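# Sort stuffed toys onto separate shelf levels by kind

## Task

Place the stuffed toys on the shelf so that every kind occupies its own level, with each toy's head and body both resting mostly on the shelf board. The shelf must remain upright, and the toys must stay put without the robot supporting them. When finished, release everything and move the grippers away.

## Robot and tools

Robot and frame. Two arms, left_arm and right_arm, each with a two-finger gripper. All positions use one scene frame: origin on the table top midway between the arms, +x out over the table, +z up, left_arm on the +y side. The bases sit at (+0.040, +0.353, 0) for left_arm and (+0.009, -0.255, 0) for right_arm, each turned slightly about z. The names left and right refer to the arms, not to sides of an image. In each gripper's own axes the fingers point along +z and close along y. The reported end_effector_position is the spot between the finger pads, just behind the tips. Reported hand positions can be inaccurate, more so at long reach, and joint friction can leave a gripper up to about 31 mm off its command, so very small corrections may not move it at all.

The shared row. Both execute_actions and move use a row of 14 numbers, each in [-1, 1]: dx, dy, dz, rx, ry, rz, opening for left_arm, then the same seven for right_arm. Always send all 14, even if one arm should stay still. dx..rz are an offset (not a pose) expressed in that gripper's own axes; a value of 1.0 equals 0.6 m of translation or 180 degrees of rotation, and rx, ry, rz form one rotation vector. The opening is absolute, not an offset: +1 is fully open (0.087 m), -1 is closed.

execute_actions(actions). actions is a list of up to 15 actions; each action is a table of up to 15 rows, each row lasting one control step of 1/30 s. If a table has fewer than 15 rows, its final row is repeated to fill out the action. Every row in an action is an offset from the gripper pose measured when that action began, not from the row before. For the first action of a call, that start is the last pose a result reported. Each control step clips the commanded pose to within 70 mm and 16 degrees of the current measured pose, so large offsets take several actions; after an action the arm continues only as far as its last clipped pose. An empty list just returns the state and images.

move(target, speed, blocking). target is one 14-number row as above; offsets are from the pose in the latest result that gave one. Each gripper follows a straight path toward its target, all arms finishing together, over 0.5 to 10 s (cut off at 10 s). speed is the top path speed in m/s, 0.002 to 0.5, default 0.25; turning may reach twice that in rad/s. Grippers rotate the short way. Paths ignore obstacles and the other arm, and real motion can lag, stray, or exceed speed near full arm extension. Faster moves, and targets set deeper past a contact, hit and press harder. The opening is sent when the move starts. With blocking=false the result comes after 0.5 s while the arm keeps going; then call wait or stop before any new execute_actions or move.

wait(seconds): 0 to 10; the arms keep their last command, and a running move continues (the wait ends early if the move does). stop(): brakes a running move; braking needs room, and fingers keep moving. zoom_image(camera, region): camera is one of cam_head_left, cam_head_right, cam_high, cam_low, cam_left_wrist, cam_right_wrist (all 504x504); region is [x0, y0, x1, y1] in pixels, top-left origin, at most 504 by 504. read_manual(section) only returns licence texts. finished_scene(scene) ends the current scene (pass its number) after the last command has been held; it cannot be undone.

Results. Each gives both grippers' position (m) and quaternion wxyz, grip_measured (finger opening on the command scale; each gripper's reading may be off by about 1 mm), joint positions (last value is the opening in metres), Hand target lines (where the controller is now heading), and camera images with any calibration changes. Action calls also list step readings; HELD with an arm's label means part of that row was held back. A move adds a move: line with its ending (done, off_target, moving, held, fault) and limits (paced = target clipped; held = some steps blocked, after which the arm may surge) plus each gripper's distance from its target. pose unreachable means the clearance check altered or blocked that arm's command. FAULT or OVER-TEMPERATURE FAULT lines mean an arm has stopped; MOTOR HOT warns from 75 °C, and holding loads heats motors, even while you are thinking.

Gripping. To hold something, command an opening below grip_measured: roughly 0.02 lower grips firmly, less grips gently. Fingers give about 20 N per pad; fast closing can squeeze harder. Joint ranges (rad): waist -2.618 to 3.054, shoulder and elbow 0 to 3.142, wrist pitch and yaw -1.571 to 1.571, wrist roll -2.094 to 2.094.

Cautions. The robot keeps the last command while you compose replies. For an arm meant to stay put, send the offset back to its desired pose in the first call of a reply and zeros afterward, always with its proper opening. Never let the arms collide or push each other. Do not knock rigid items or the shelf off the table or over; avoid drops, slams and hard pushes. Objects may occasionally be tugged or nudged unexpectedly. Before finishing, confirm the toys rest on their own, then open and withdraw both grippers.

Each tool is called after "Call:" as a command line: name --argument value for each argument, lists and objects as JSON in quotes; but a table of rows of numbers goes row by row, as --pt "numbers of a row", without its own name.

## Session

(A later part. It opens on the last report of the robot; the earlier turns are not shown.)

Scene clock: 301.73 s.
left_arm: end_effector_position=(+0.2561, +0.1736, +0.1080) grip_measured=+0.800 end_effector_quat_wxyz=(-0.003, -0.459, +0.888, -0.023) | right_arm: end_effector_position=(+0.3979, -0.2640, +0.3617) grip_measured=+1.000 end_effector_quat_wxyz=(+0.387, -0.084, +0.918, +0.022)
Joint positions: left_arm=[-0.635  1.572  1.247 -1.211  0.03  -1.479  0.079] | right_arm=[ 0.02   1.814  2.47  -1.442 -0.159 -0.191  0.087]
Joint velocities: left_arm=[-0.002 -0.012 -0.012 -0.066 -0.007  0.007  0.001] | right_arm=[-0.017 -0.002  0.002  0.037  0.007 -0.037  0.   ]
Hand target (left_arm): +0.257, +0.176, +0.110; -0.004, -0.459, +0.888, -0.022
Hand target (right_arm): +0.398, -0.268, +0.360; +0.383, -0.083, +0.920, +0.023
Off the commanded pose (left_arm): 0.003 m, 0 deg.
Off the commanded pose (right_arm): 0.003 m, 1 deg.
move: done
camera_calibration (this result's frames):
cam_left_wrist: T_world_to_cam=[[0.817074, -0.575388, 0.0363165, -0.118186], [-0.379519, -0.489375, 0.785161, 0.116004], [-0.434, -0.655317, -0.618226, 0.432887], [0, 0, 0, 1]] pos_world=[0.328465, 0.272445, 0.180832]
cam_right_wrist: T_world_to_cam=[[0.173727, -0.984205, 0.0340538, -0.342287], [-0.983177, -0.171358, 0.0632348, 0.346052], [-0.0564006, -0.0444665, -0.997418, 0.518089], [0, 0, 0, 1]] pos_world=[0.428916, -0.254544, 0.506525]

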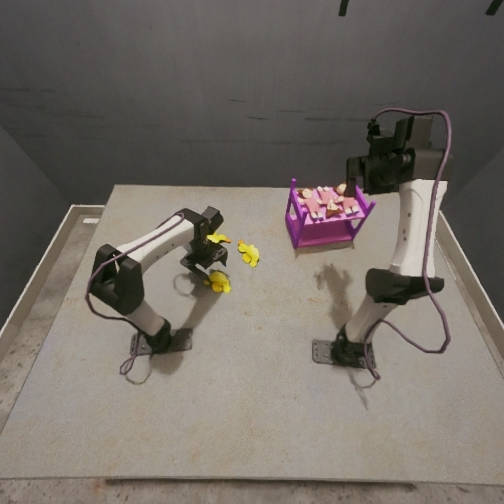

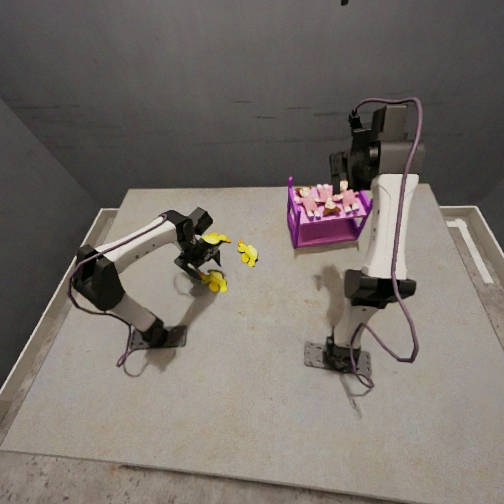

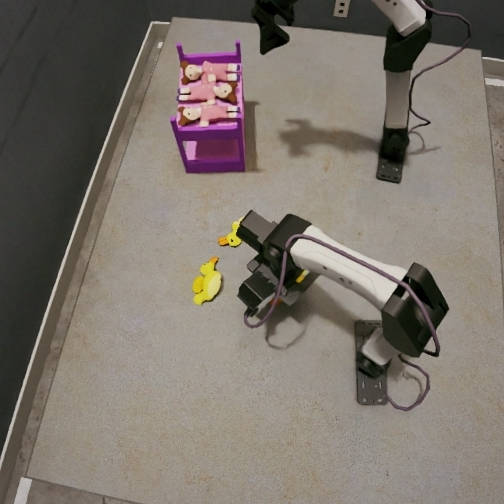

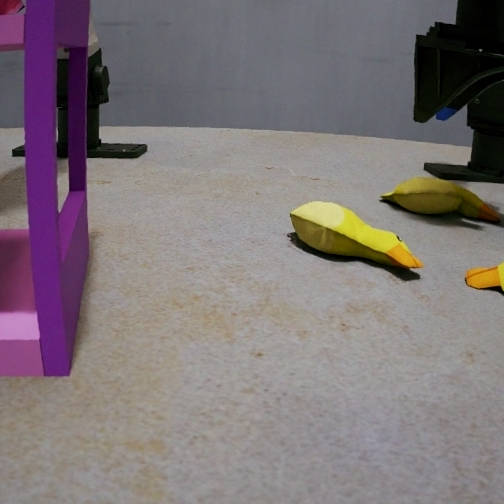

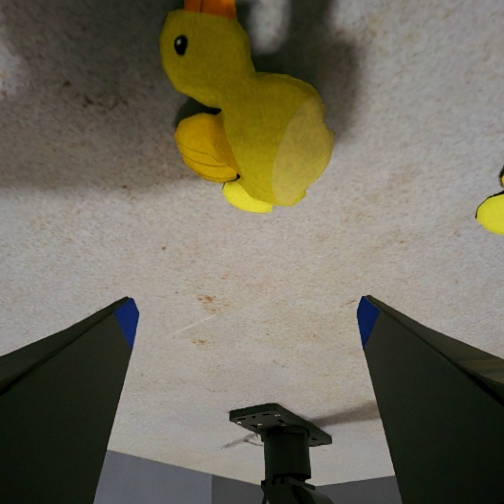

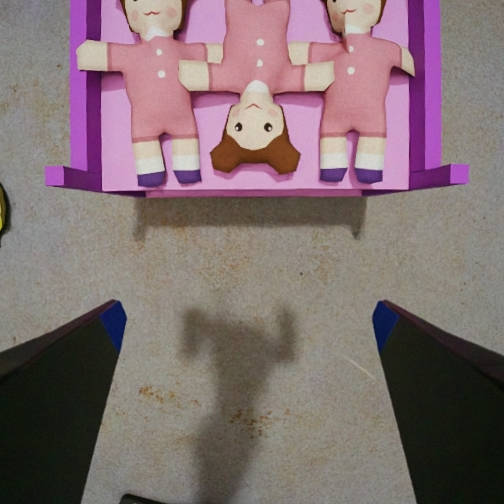

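Call:
move --target '[-0.3125,0.007,-0.02,0,0,0.833,0.9,0.377,0.447,0.305,-0.142,-0.053,-0.108,1.0]' --speed 0.4

Scene clock: 324.33 s.
left_arm: end_effector_position=(+0.3647, +0.3269, +0.1151) grip_measured=+0.900 end_effector_quat_wxyz=(+0.023, +0.738, +0.674, -0.001) | right_arm: end_effector_position=(+0.3295, -0.0051, +0.0859) grip_measured=+1.000 end_effector_quat_wxyz=(+0.448, -0.312, +0.820, +0.173)
Joint positions: left_arm=[-0.301  1.749  1.479 -1.265  0.03   1.469  0.083] | right_arm=[ 0.727  1.486  0.745  0.17  -0.083 -0.049  0.087]
Joint velocities: left_arm=[-0.007 -0.002 -0.007  0.007 -0.022 -0.007  0.   ] | right_arm=[-0.007 -0.002 -0.012  0.037 -0.066 -0.007  0.   ]
Hand target (left_arm): +0.361, +0.329, +0.115; +0.019, +0.739, +0.673, -0.007
Hand target (right_arm): +0.323, -0.005, +0.072; +0.435, -0.314, +0.826, +0.170
Off the commanded pose (left_arm): 0.004 m, 1 deg.
Off the commanded pose (right_arm): 0.022 m, 2 deg.
move: off_target (right_arm)
camera_calibration (this result's frames):
cam_left_wrist: T_world_to_cam=[[-0.995758, 0.0855431, -0.0339006, 0.334205], [0.0316782, 0.664597, 0.74653, -0.296068], [0.0863908, 0.742289, -0.664487, -0.056502], [0, 0, 0, 1]] pos_world=[0.347047, 0.210117, 0.194808]
cam_right_wrist: T_world_to_cam=[[0.6658, -0.746103, 0.00629619, -0.224724], [-0.737946, -0.65972, -0.142146, 0.275028], [0.11021, 0.0899949, -0.989826, 0.195766], [0, 0, 0, 1]] pos_world=[0.331002, -0.0038434, 0.234283]

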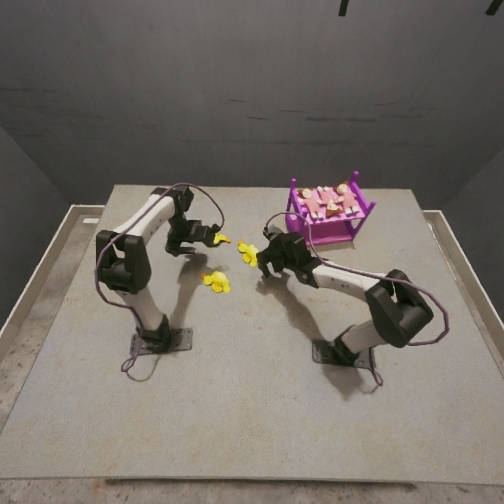

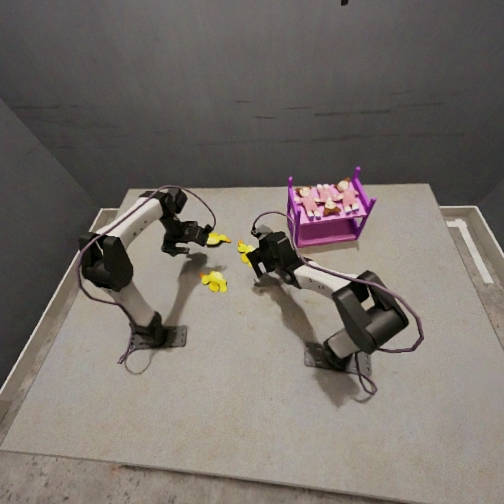

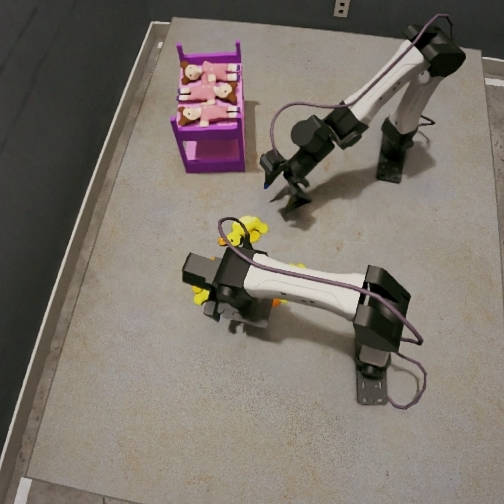

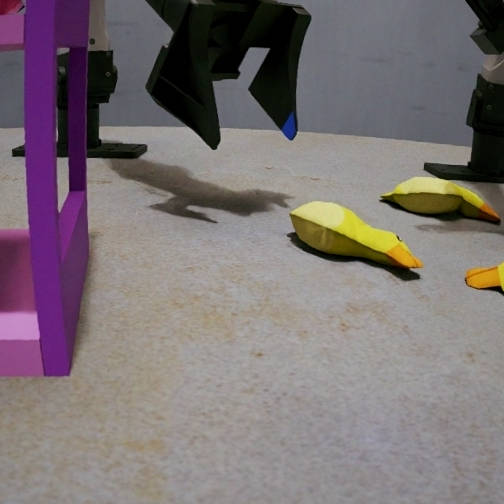

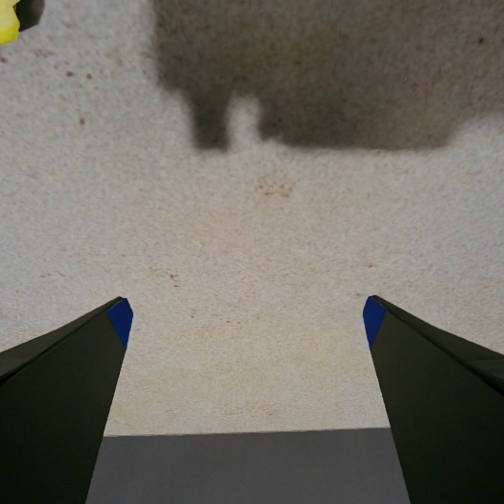

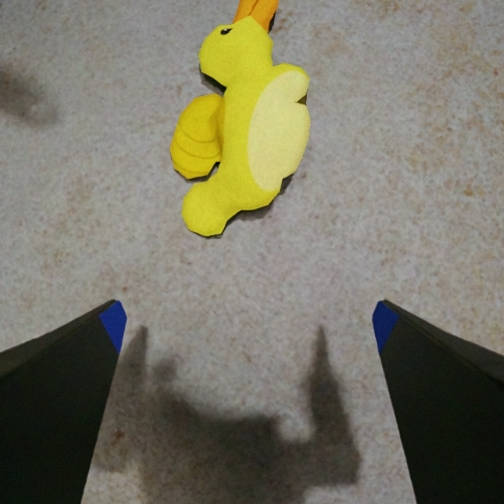

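Call:
move --target '[0,0,0,0,0,0,0.9,0.04,0.01,0.183,0,0,0,1.0]' --speed 0.15

Scene clock: 329.83 s.
left_arm: end_effector_position=(+0.3649, +0.3269, +0.1151) grip_measured=+0.900 end_effector_quat_wxyz=(+0.023, +0.739, +0.673, -0.001) | right_arm: end_effector_position=(+0.3879, +0.0485, +0.0196) grip_measured=+1.000 end_effector_quat_wxyz=(+0.465, -0.309, +0.812, +0.172)
Joint positions: left_arm=[-0.301  1.749  1.479 -1.265  0.03   1.472  0.083] | right_arm=[ 0.756  1.932  0.908  0.49  -0.048 -0.037  0.087]
Joint velocities: left_arm=[ 0.022 -0.012 -0.012 -0.007 -0.022  0.007 -0.   ] | right_arm=[-0.002 -0.002  0.007 -0.037  0.066  0.037  0.   ]
Hand target (left_arm): +0.365, +0.327, +0.115; +0.023, +0.738, +0.674, -0.001
Hand target (right_arm): +0.383, +0.053, +0.005; +0.449, -0.312, +0.820, +0.173
Off the commanded pose (left_arm): 0.000 m, 0 deg.
Off the commanded pose (right_arm): 0.014 m, 2 deg.
move: off_target (right_arm)
camera_calibration (this result's frames):
cam_left_wrist: T_world_to_cam=[[-0.995488, 0.0885813, -0.0340034, 0.333253], [0.0336211, 0.66443, 0.746593, -0.296729], [0.0887271, 0.742082, -0.664411, -0.057295], [0, 0, 0, 1]] pos_world=[0.346809, 0.210153, 0.1948]
cam_right_wrist: T_world_to_cam=[[0.661025, -0.750164, 0.017345, -0.22132], [-0.736428, -0.653009, -0.176788, 0.343799], [0.143946, 0.104088, -0.984096, 0.104966], [0, 0, 0, 1]] pos_world=[0.384371, 0.0475519, 0.167915]

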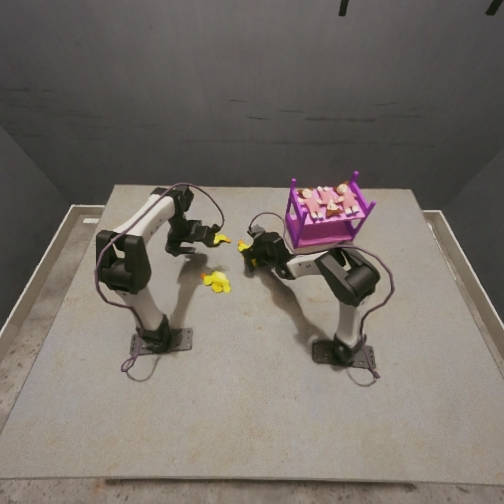

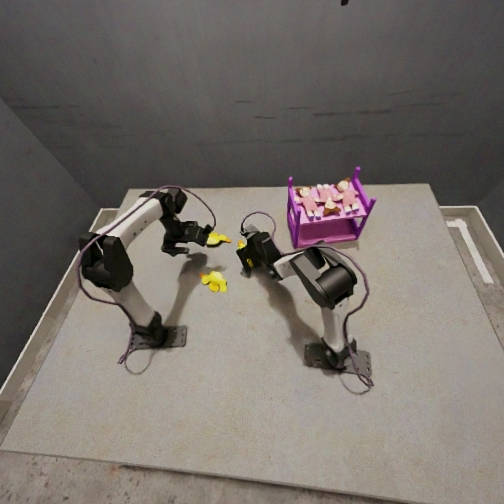

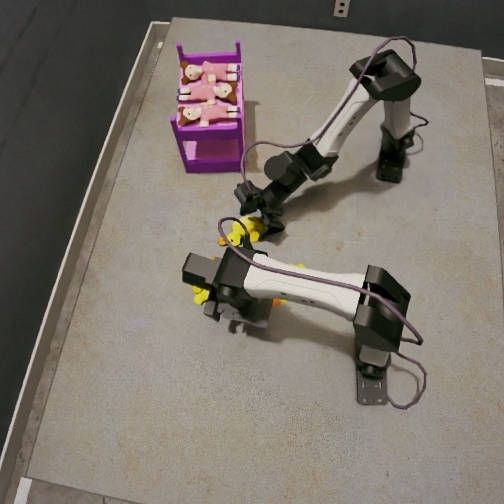

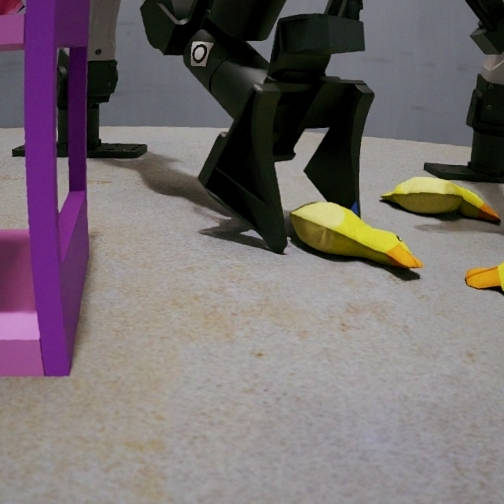

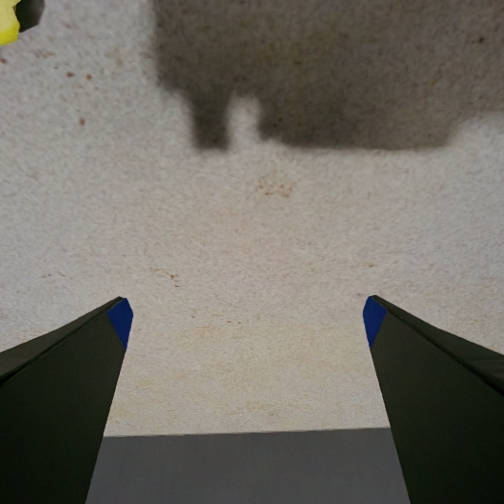

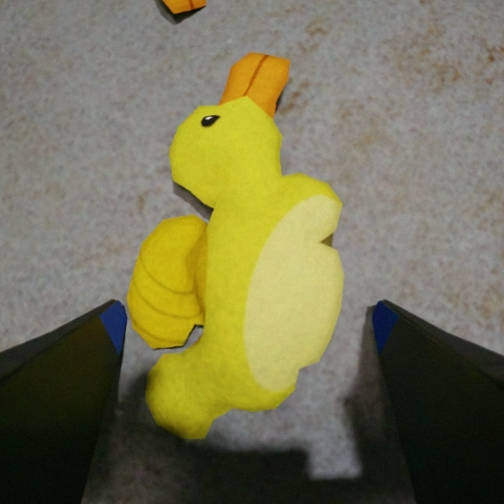

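Call:
execute_actions --actions '[[[0,0,0,0,0,0,0.9,0,0,0,0,0,0,0.8],[0,0,0,0,0,0,0.9,0,0,0,0,0,0,0.65],[0,0,0,0,0,0,0.9,0,0,0,0,0,0,0.5],[0,0,0,0,0,0,0.9,0,0,0,0,0,0,0.35],[0,0,0,0,0,0,0.9,0,0,0,0,0,0,0.2],[0,0,0,0,0,0,0.9,0,0,0,0,0,0,0.1],[0,0,0,0,0,0,0.9,0,0,0,0,0,0,0.0],[0,0,0,0,0,0,0.9,0,0,0,0,0,0,-0.1],[0,0,0,0,0,0,0.9,0,0,0,0,0,0,-0.2],[0,0,0,0,0,0,0.9,0,0,0,0,0,0,-0.3],[0,0,0,0,0,0,0.9,0,0,0,0,0,0,-0.38],[0,0,0,0,0,0,0.9,0,0,0,0,0,0,-0.45]]]'

Call:
move --target '[0,0,0,0,0,0,0.9,-0.023,0,-0.19,0,0,0,-0.45]' --speed 0.2

Scene clock: 338.00 s.
left_arm: end_effector_position=(+0.3649, +0.3269, +0.1151) grip_measured=+0.900 end_effector_quat_wxyz=(+0.023, +0.739, +0.673, -0.001) | right_arm: end_effector_position=(+0.3888, +0.0493, +0.0209) grip_measured=-0.449 end_effector_quat_wxyz=(+0.468, -0.308, +0.810, +0.173)
Joint positions: left_arm=[-0.301  1.749  1.479 -1.265  0.03   1.472  0.083] | right_arm=[ 0.756  1.932  0.908  0.498 -0.048 -0.037  0.024]
Joint velocities: left_arm=[-0.002 -0.017  0.007  0.007 -0.007 -0.007 -0.   ] | right_arm=[-0.017 -0.007  0.007  0.007 -0.007  0.066 -0.002]
Hand target (left_arm): +0.365, +0.327, +0.115; +0.023, +0.739, +0.673, -0.001
Hand target (right_arm): +0.388, +0.049, +0.020; +0.465, -0.309, +0.812, +0.172
Off the commanded pose (left_arm): 0.000 m, 0 deg.
Off the commanded pose (right_arm): 0.002 m, 0 deg.
Step readings (end_effector_position):
0: left_arm (+0.3649, +0.3269, +0.1151) | right_arm (+0.3880, +0.0486, +0.0196)
1: left_arm (+0.3649, +0.3269, +0.1151) | right_arm (+0.3883, +0.0487, +0.0199)
2: left_arm (+0.3649, +0.3269, +0.1151) | right_arm (+0.3883, +0.0488, +0.0200)
4: left_arm (+0.3649, +0.3269, +0.1151) | right_arm (+0.3883, +0.0487, +0.0200)
8: left_arm (+0.3649, +0.3269, +0.1151) | right_arm (+0.3885, +0.0488, +0.0202)
15: end_effector_position above
camera_calibration (this result's frames):
cam_left_wrist: T_world_to_cam=[[-0.995488, 0.0885813, -0.0340034, 0.333253], [0.0336211, 0.66443, 0.746593, -0.296729], [0.0887271, 0.742082, -0.664411, -0.057295], [0, 0, 0, 1]] pos_world=[0.346809, 0.210153, 0.1948]
cam_right_wrist: T_world_to_cam=[[0.660924, -0.750242, 0.0177785, -0.22138], [-0.735397, -0.652205, -0.183903, 0.344917], [0.149567, 0.108472, -0.982784, 0.103606], [0, 0, 0, 1]] pos_world=[0.38447, 0.0476293, 0.16919]

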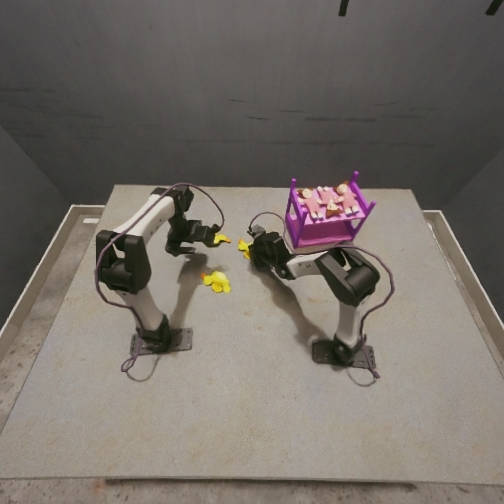

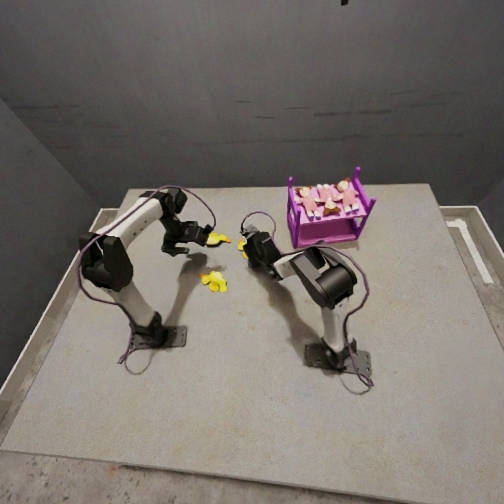

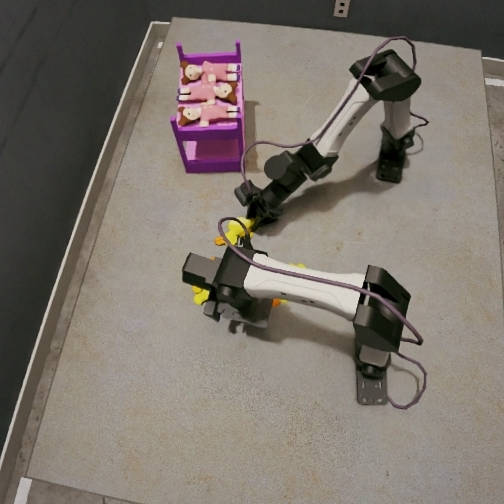

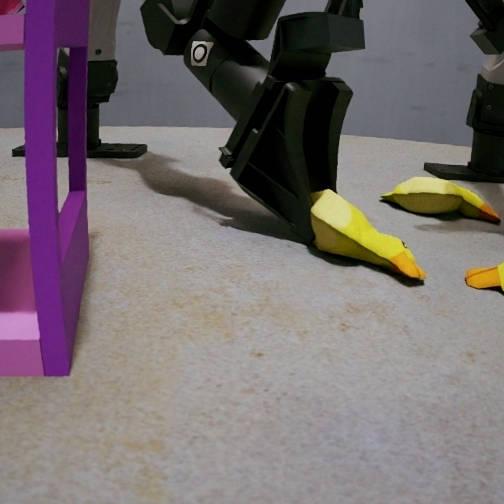

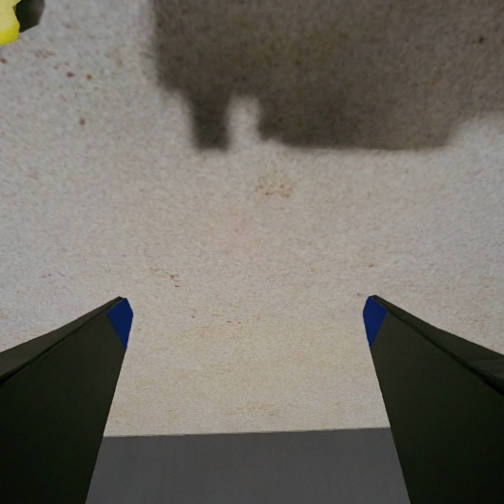

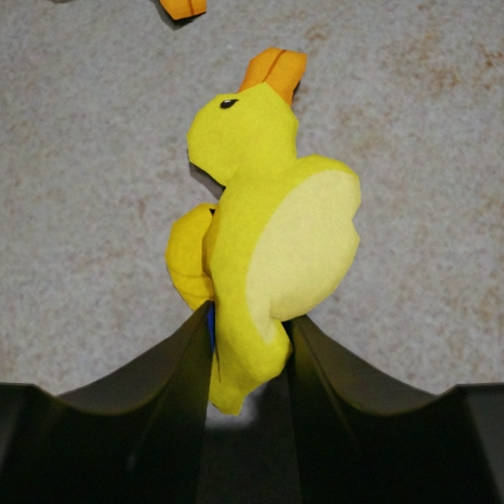

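Scene clock: 339.23 s.
left_arm: end_effector_position=(+0.3649, +0.3269, +0.1151) grip_measured=+0.900 end_effector_quat_wxyz=(+0.023, +0.739, +0.673, -0.001) | right_arm: end_effector_position=(+0.3256, -0.0026, +0.0981) grip_measured=-0.450 end_effector_quat_wxyz=(+0.476, -0.308, +0.804, +0.178)
Joint positions: left_arm=[-0.301  1.749  1.479 -1.265  0.03   1.472  0.083] | right_arm=[ 0.746  1.437  0.701  0.231 -0.062 -0.042  0.024]
Joint velocities: left_arm=[ 0.007 -0.007 -0.002 -0.007  0.066  0.037 -0.001] | right_arm=[ 0.002 -0.002  0.007 -0.051  0.022 -0.037 -0.   ]
Hand target (left_arm): +0.365, +0.327, +0.115; +0.023, +0.739, +0.673, -0.001
Hand target (right_arm): +0.321, -0.011, +0.092; +0.468, -0.308, +0.810, +0.173
Off the commanded pose (left_arm): 0.000 m, 0 deg.
Off the commanded pose (right_arm): 0.013 m, 1 deg.
move: off_target (right_arm)
camera_calibration (this result's frames):
cam_left_wrist: T_world_to_cam=[[-0.995488, 0.0885813, -0.0340034, 0.333253], [0.0336211, 0.66443, 0.746593, -0.296729], [0.0887271, 0.742082, -0.664411, -0.057295], [0, 0, 0, 1]] pos_world=[0.346809, 0.210153, 0.1948]
cam_right_wrist: T_world_to_cam=[[0.663466, -0.748015, 0.0169435, -0.220634], [-0.729885, -0.652034, -0.205229, 0.279038], [0.164562, 0.123795, -0.978567, 0.18928], [0, 0, 0, 1]] pos_world=[0.3189, -0.00652717, 0.246228]

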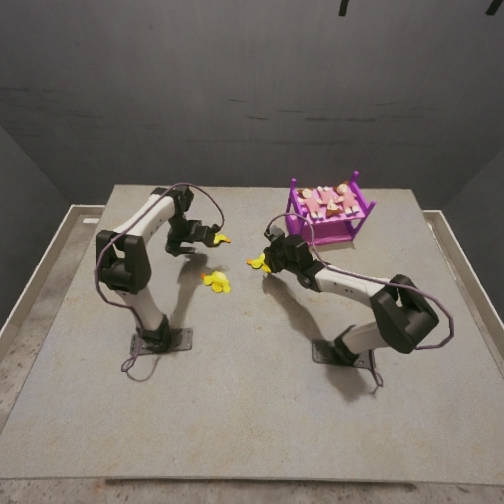

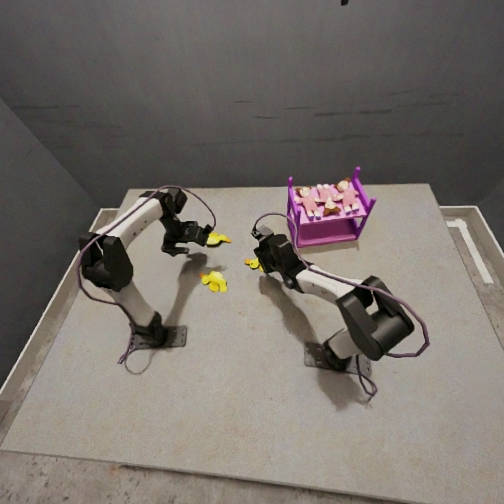

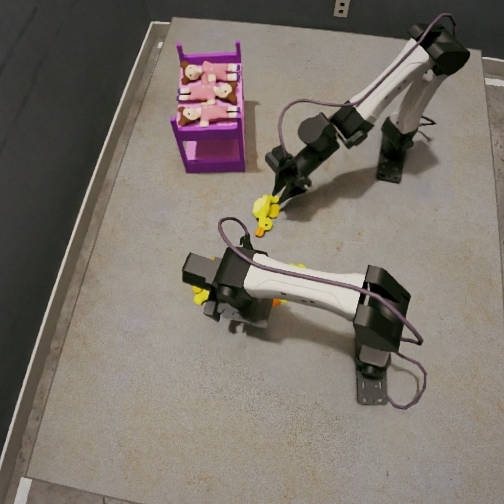

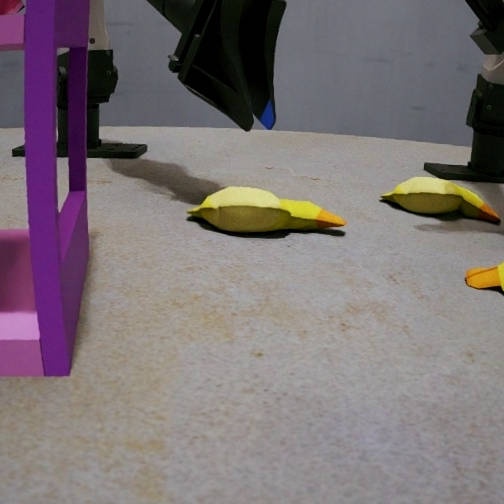

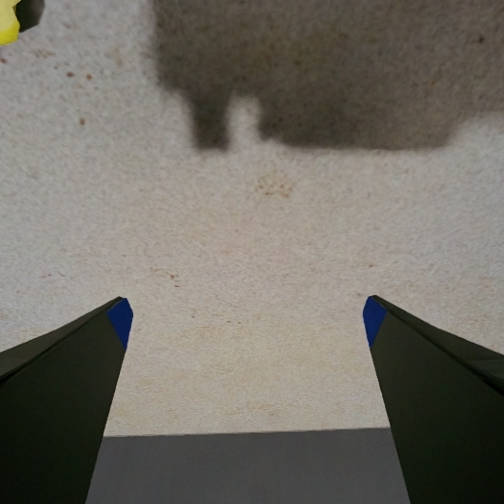

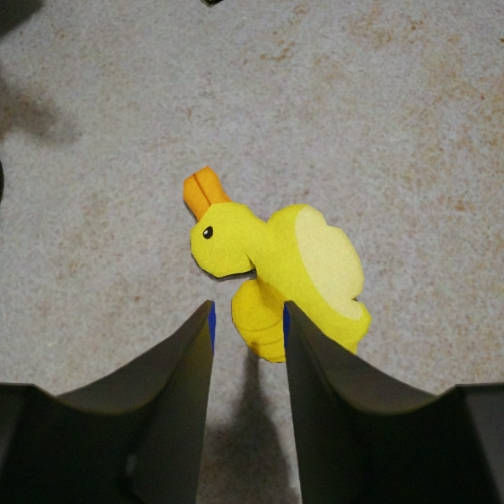

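Call:
move --target '[-0.165,0.157,0.025,0,0,0,1.0,0.035,-0.069,0.016,-0.154,0.06,-0.103,1.0]' --speed 0.3

Scene clock: 355.90 s.
left_arm: end_effector_position=(+0.4486, +0.2194, +0.1110) grip_measured=+0.991 end_effector_quat_wxyz=(+0.034, +0.740, +0.672, -0.001) | right_arm: end_effector_position=(+0.3492, -0.0333, +0.0767) grip_measured=+1.000 end_effector_quat_wxyz=(+0.340, -0.556, +0.716, +0.251)
Joint positions: left_arm=[-0.506  2.201  2.101 -1.41   0.03   1.271  0.087] | right_arm=[ 0.46   1.701  1.08  -0.33  -0.662 -0.736  0.087]
Joint velocities: left_arm=[-0.012  0.002 -0.012 -0.022 -0.125 -0.066  0.   ] | right_arm=[-0.012 -0.017  0.002 -0.007 -0.066 -0.037  0.   ]
Hand target (left_arm): +0.449, +0.218, +0.107; +0.025, +0.739, +0.673, -0.003
Hand target (right_arm): +0.353, -0.036, +0.073; +0.333, -0.554, +0.719, +0.254
Off the commanded pose (left_arm): 0.005 m, 1 deg.
Off the commanded pose (right_arm): 0.003 m, 1 deg.
move: done
camera_calibration (this result's frames):
cam_left_wrist: T_world_to_cam=[[-0.994483, 0.0920734, -0.0502626, 0.426565], [0.0252497, 0.675172, 0.737228, -0.222606], [0.101815, 0.731892, -0.673772, 0.00971369], [0, 0, 0, 1]] pos_world=[0.428844, 0.103912, 0.192096]
cam_right_wrist: T_world_to_cam=[[0.966593, -0.254698, 0.028765, -0.349199], [-0.254395, -0.967002, -0.0137956, 0.0807186], [0.0313295, 0.00601708, -0.999491, 0.212536], [0, 0, 0, 1]] pos_world=[0.351409, -0.0121643, 0.223587]

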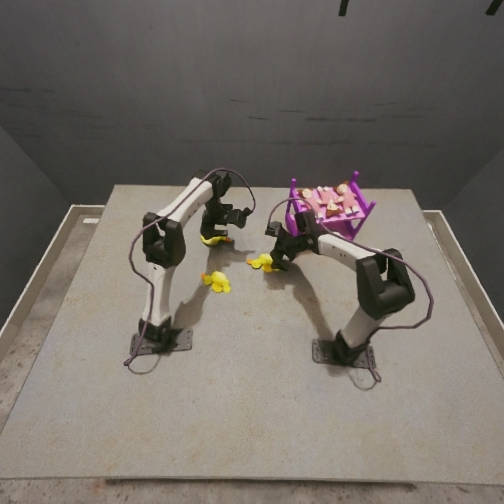

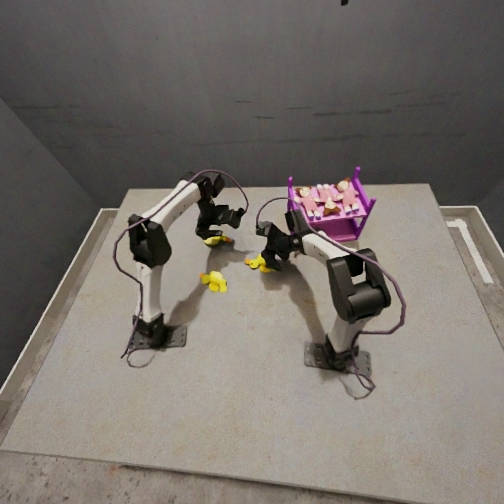

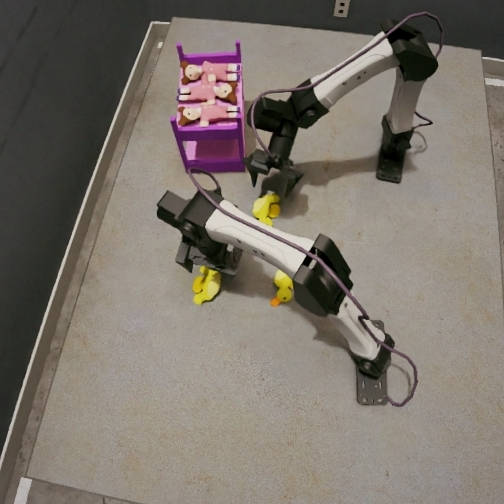

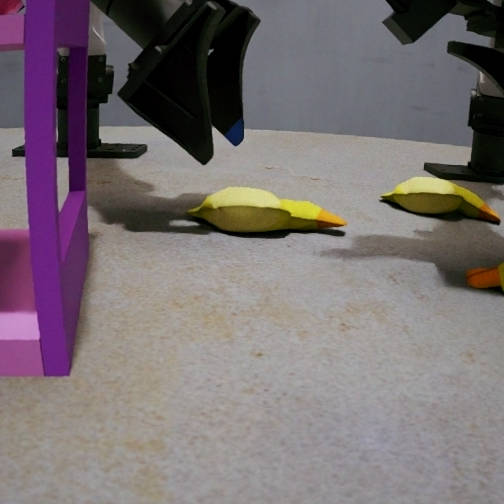

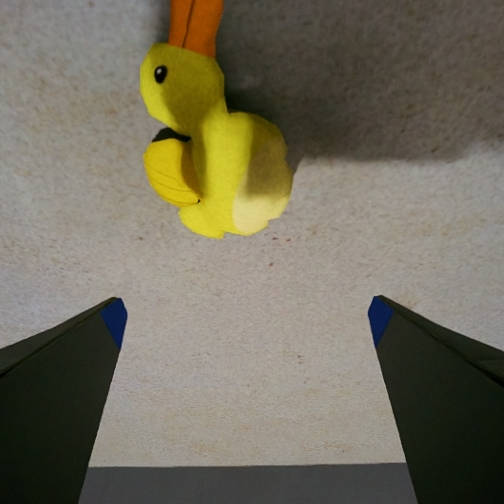

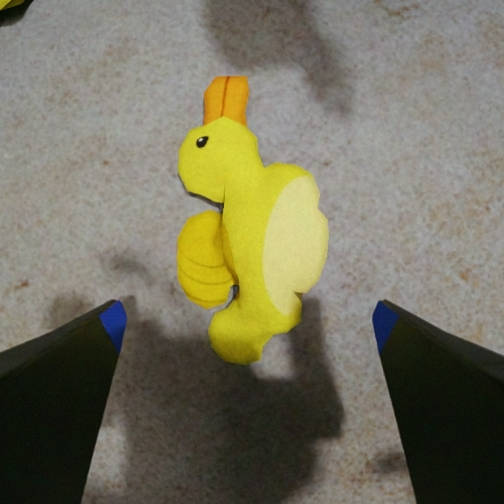

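Call:
move --target '[0.014,0.022,0.176,0,0,0,1.0,0.052,0,0.123,0,0,0,1.0]' --speed 0.15

Scene clock: 362.67 s.
left_arm: end_effector_position=(+0.4648, +0.2177, +0.0200) grip_measured=+0.991 end_effector_quat_wxyz=(+0.036, +0.740, +0.672, +0.000) | right_arm: end_effector_position=(+0.3673, +0.0020, +0.0212) grip_measured=+1.000 end_effector_quat_wxyz=(+0.358, -0.556, +0.708, +0.249)
Joint positions: left_arm=[-0.496  2.278  1.866 -1.094  0.03   1.279  0.087] | right_arm=[ 0.532  1.888  1.034 -0.013 -0.621 -0.658  0.087]
Joint velocities: left_arm=[-0.002  0.022  0.007  0.022 -0.037 -0.081 -0.001] | right_arm=[-0.007  0.007 -0.022  0.051 -0.007 -0.022  0.   ]
Hand target (left_arm): +0.467, +0.220, +0.006; +0.033, +0.740, +0.672, -0.001
Hand target (right_arm): +0.358, +0.002, +0.006; +0.341, -0.556, +0.715, +0.252
Off the commanded pose (left_arm): 0.015 m, 0 deg.
Off the commanded pose (right_arm): 0.017 m, 2 deg.
move: off_target (left_arm, right_arm)
camera_calibration (this result's frames):
cam_left_wrist: T_world_to_cam=[[-0.994451, 0.0901008, -0.0542982, 0.438742], [0.0210289, 0.676002, 0.7366, -0.153012], [0.103074, 0.731371, -0.674146, -0.0524419], [0, 0, 0, 1]] pos_world=[0.44493, 0.10226, 0.101178]
cam_right_wrist: T_world_to_cam=[[0.964616, -0.257841, 0.0550798, -0.355911], [-0.255828, -0.965851, -0.0410384, 0.119756], [0.0637802, 0.0254954, -0.997638, 0.144263], [0, 0, 0, 1]] pos_world=[0.364754, 0.0202196, 0.16844]

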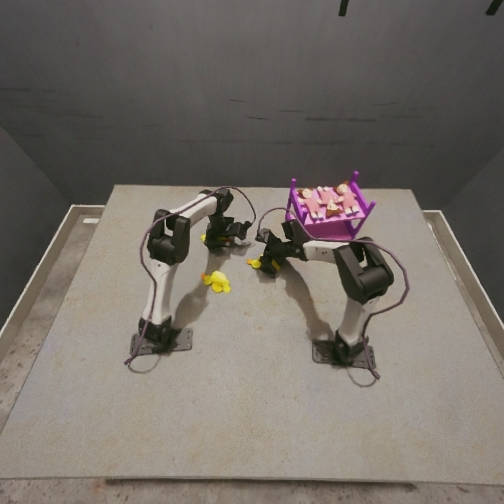

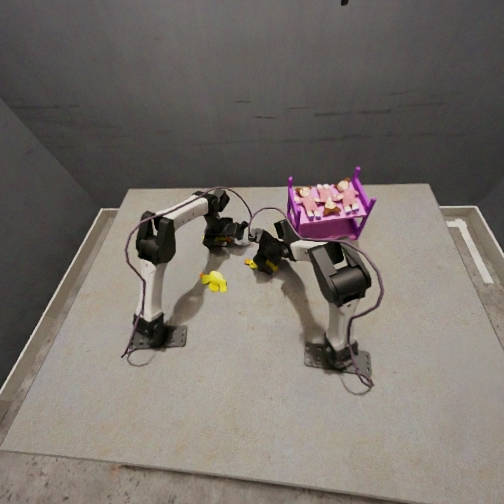

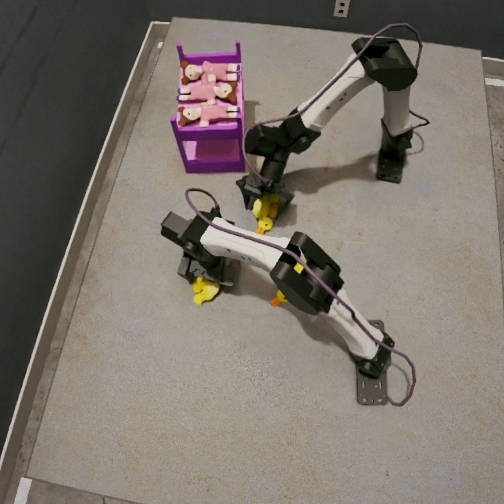

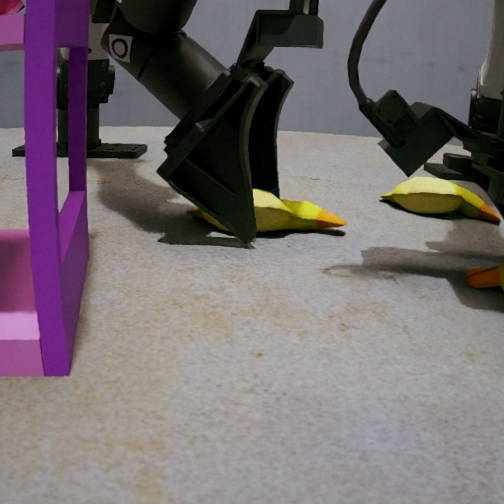

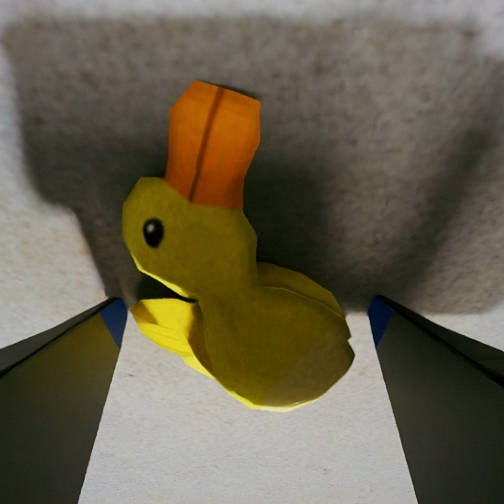

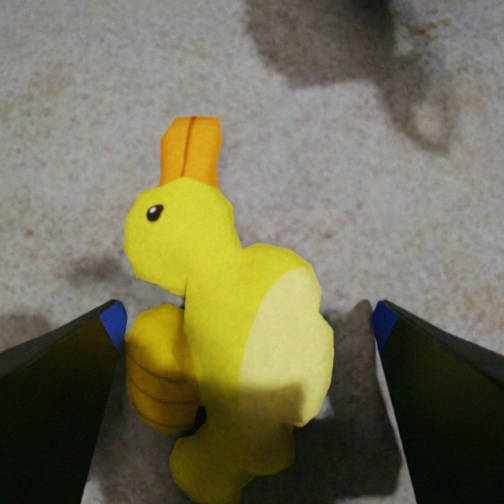

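Call:
execute_actions --actions '[[[0,0,0,0,0,0,0.8,0,0,0,0,0,0,0.8],[0,0,0,0,0,0,0.65,0,0,0,0,0,0,0.65],[0,0,0,0,0,0,0.5,0,0,0,0,0,0,0.5],[0,0,0,0,0,0,0.35,0,0,0,0,0,0,0.35],[0,0,0,0,0,0,0.2,0,0,0,0,0,0,0.2],[0,0,0,0,0,0,0.1,0,0,0,0,0,0,0.1],[0,0,0,0,0,0,0,0,0,0,0,0,0,0.0],[0,0,0,0,0,0,-0.1,0,0,0,0,0,0,-0.1],[0,0,0,0,0,0,-0.2,0,0,0,0,0,0,-0.2],[0,0,0,0,0,0,-0.3,0,0,0,0,0,0,-0.3],[0,0,0,0,0,0,-0.38,0,0,0,0,0,0,-0.38],[0,0,0,0,0,0,-0.45,0,0,0,0,0,0,-0.45],[0,0,0,0,0,0,-0.47,0,0,0,0,0,0,-0.5]]]'

Scene clock: 366.83 s.
left_arm: end_effector_position=(+0.4645, +0.2178, +0.0203) grip_measured=-0.468 end_effector_quat_wxyz=(+0.035, +0.740, +0.672, +0.000) | right_arm: end_effector_position=(+0.3688, +0.0031, +0.0226) grip_measured=-0.497 end_effector_quat_wxyz=(+0.362, -0.556, +0.706, +0.249)
Joint positions: left_arm=[-0.496  2.277  1.866 -1.095  0.03   1.279  0.023] | right_arm=[ 0.532  1.888  1.034 -0.003 -0.622 -0.657  0.022]
Joint velocities: left_arm=[ 0.007  0.012 -0.007  0.007  0.066 -0.007 -0.002] | right_arm=[-0.002 -0.012 -0.007  0.022 -0.007  0.007 -0.004]
Hand target (left_arm): +0.465, +0.218, +0.020; +0.036, +0.740, +0.672, +0.000
Hand target (right_arm): +0.367, +0.002, +0.021; +0.358, -0.556, +0.708, +0.249
Off the commanded pose (left_arm): 0.000 m, 0 deg.
Off the commanded pose (right_arm): 0.002 m, 1 deg.
Step readings (end_effector_position):
0: left_arm (+0.4648, +0.2177, +0.0200) | right_arm (+0.3676, +0.0021, +0.0214)
1: left_arm (+0.4644, +0.2178, +0.0203) | right_arm (+0.3676, +0.0021, +0.0214)
2: left_arm (+0.4641, +0.2179, +0.0203) | right_arm (+0.3676, +0.0021, +0.0214)
4: left_arm (+0.4640, +0.2180, +0.0203) | right_arm (+0.3676, +0.0021, +0.0214)
8: left_arm (+0.4642, +0.2180, +0.0203) | right_arm (+0.3676, +0.0022, +0.0215)
15: end_effector_position above
camera_calibration (this result's frames):
cam_left_wrist: T_world_to_cam=[[-0.994484, 0.0901111, -0.0536801, 0.438481], [0.0214277, 0.675531, 0.73702, -0.153463], [0.102676, 0.731804, -0.673736, -0.0522416], [0, 0, 0, 1]] pos_world=[0.444715, 0.102388, 0.101446]
cam_right_wrist: T_world_to_cam=[[0.964362, -0.257429, 0.0611295, -0.357223], [-0.254735, -0.965792, -0.0485293, 0.120997], [0.0715313, 0.031228, -0.996949, 0.142606], [0, 0, 0, 1]] pos_world=[0.365114, 0.0204455, 0.16988]

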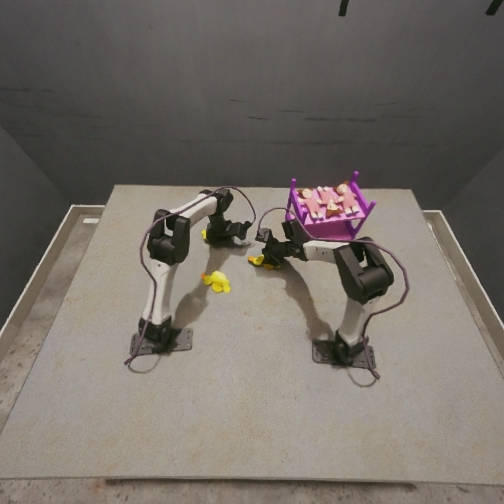

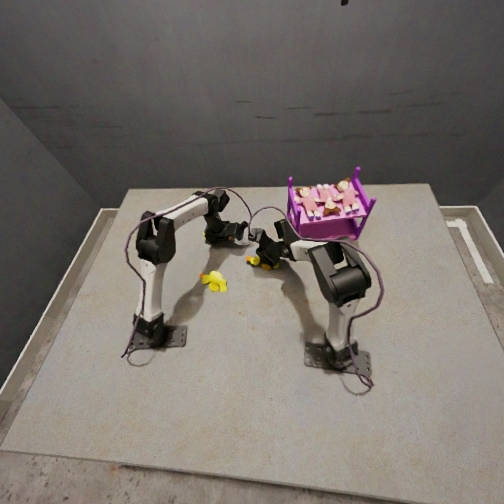

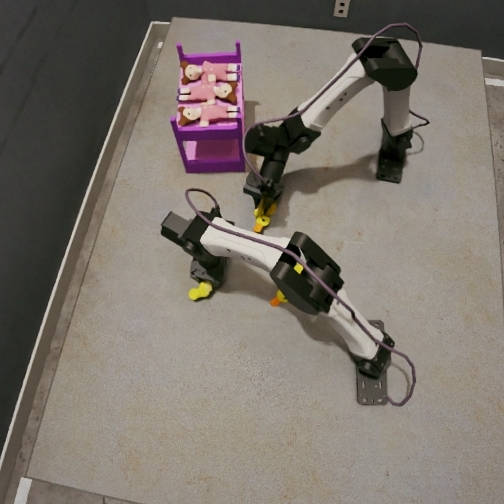

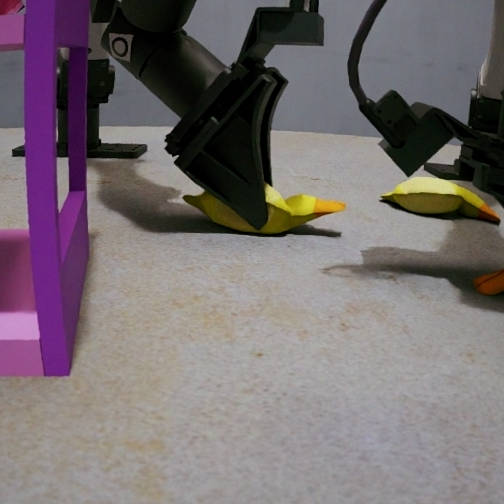

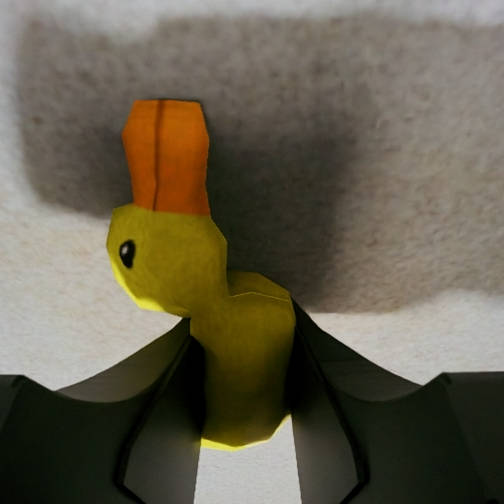

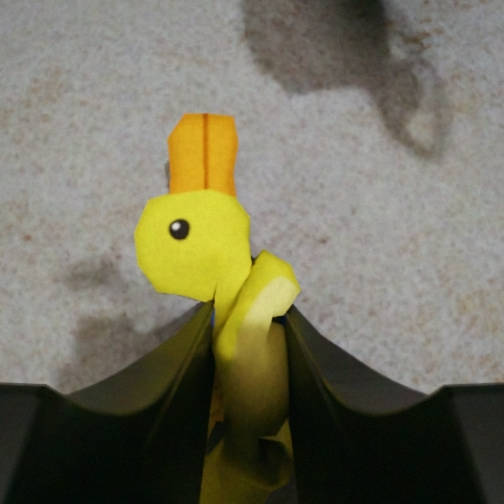

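Call:
move --target '[0.03,0,-0.1,0,0,0,-0.47,-0.07,0.05,-0.09,0,0,0,-0.5]' --speed 0.15

Scene clock: 371.60 s.
left_arm: end_effector_position=(+0.4617, +0.2376, +0.0753) grip_measured=-0.469 end_effector_quat_wxyz=(+0.033, +0.739, +0.673, +0.000) | right_arm: end_effector_position=(+0.3407, -0.0062, +0.0883) grip_measured=-0.500 end_effector_quat_wxyz=(+0.367, -0.555, +0.705, +0.247)
Joint positions: left_arm=[-0.457  2.217  1.984 -1.279  0.03   1.316  0.023] | right_arm=[ 0.544  1.654  1.034 -0.217 -0.612 -0.642  0.022]
Joint velocities: left_arm=[-0.007  0.002  0.007  0.037  0.007 -0.022 -0.   ] | right_arm=[-0.007 -0.002  0.017 -0.022  0.007 -0.037 -0.   ]
Hand target (left_arm): +0.463, +0.239, +0.079; +0.035, +0.740, +0.672, +0.001
Hand target (right_arm): +0.333, -0.005, +0.089; +0.362, -0.556, +0.706, +0.249
Off the commanded pose (left_arm): 0.005 m, 0 deg.
Off the commanded pose (right_arm): 0.009 m, 1 deg.
move: done
camera_calibration (this result's frames):
cam_left_wrist: T_world_to_cam=[[-0.994863, 0.0875494, -0.0508298, 0.43737], [0.0215048, 0.6734, 0.738965, -0.206923], [0.0989248, 0.734076, -0.671823, -0.0283764], [0, 0, 0, 1]] pos_world=[0.44238, 0.121881, 0.156077]
cam_right_wrist: T_world_to_cam=[[0.962556, -0.262145, 0.0690368, -0.336665], [-0.258653, -0.96437, -0.0555739, 0.110071], [0.0811455, 0.0356364, -0.996065, 0.207064], [0, 0, 0, 1]] pos_world=[0.335727, 0.0105149, 0.235608]

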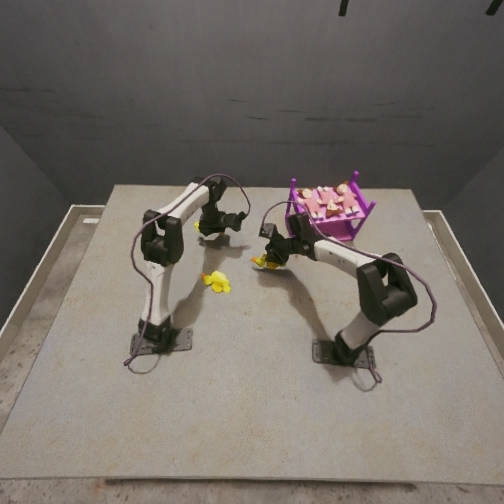

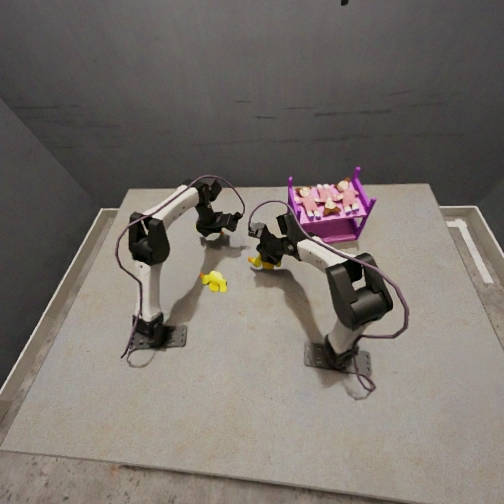

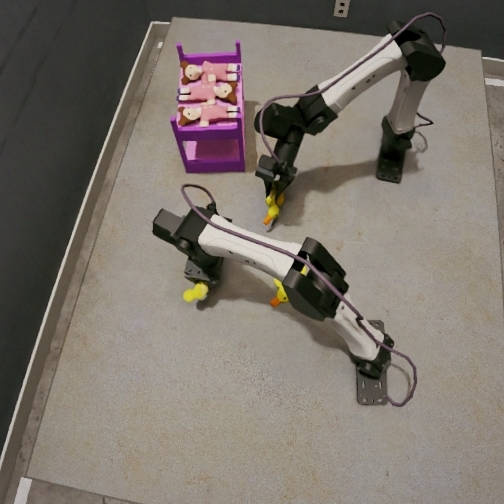

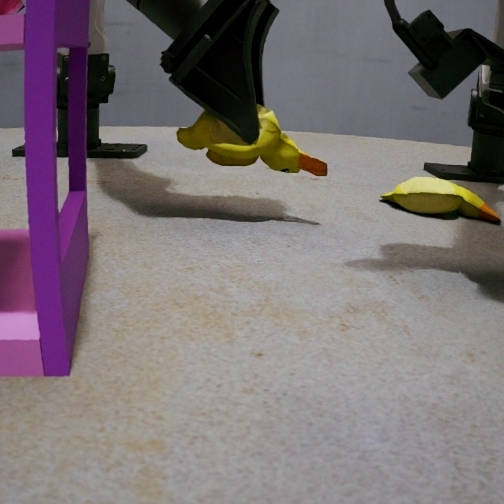

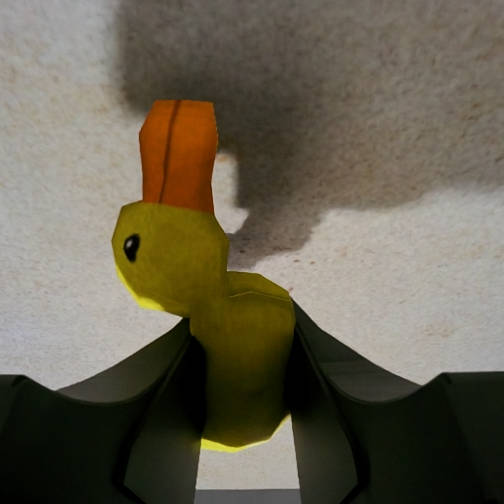

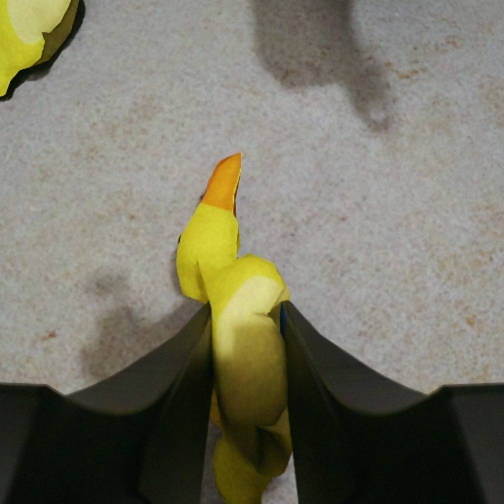

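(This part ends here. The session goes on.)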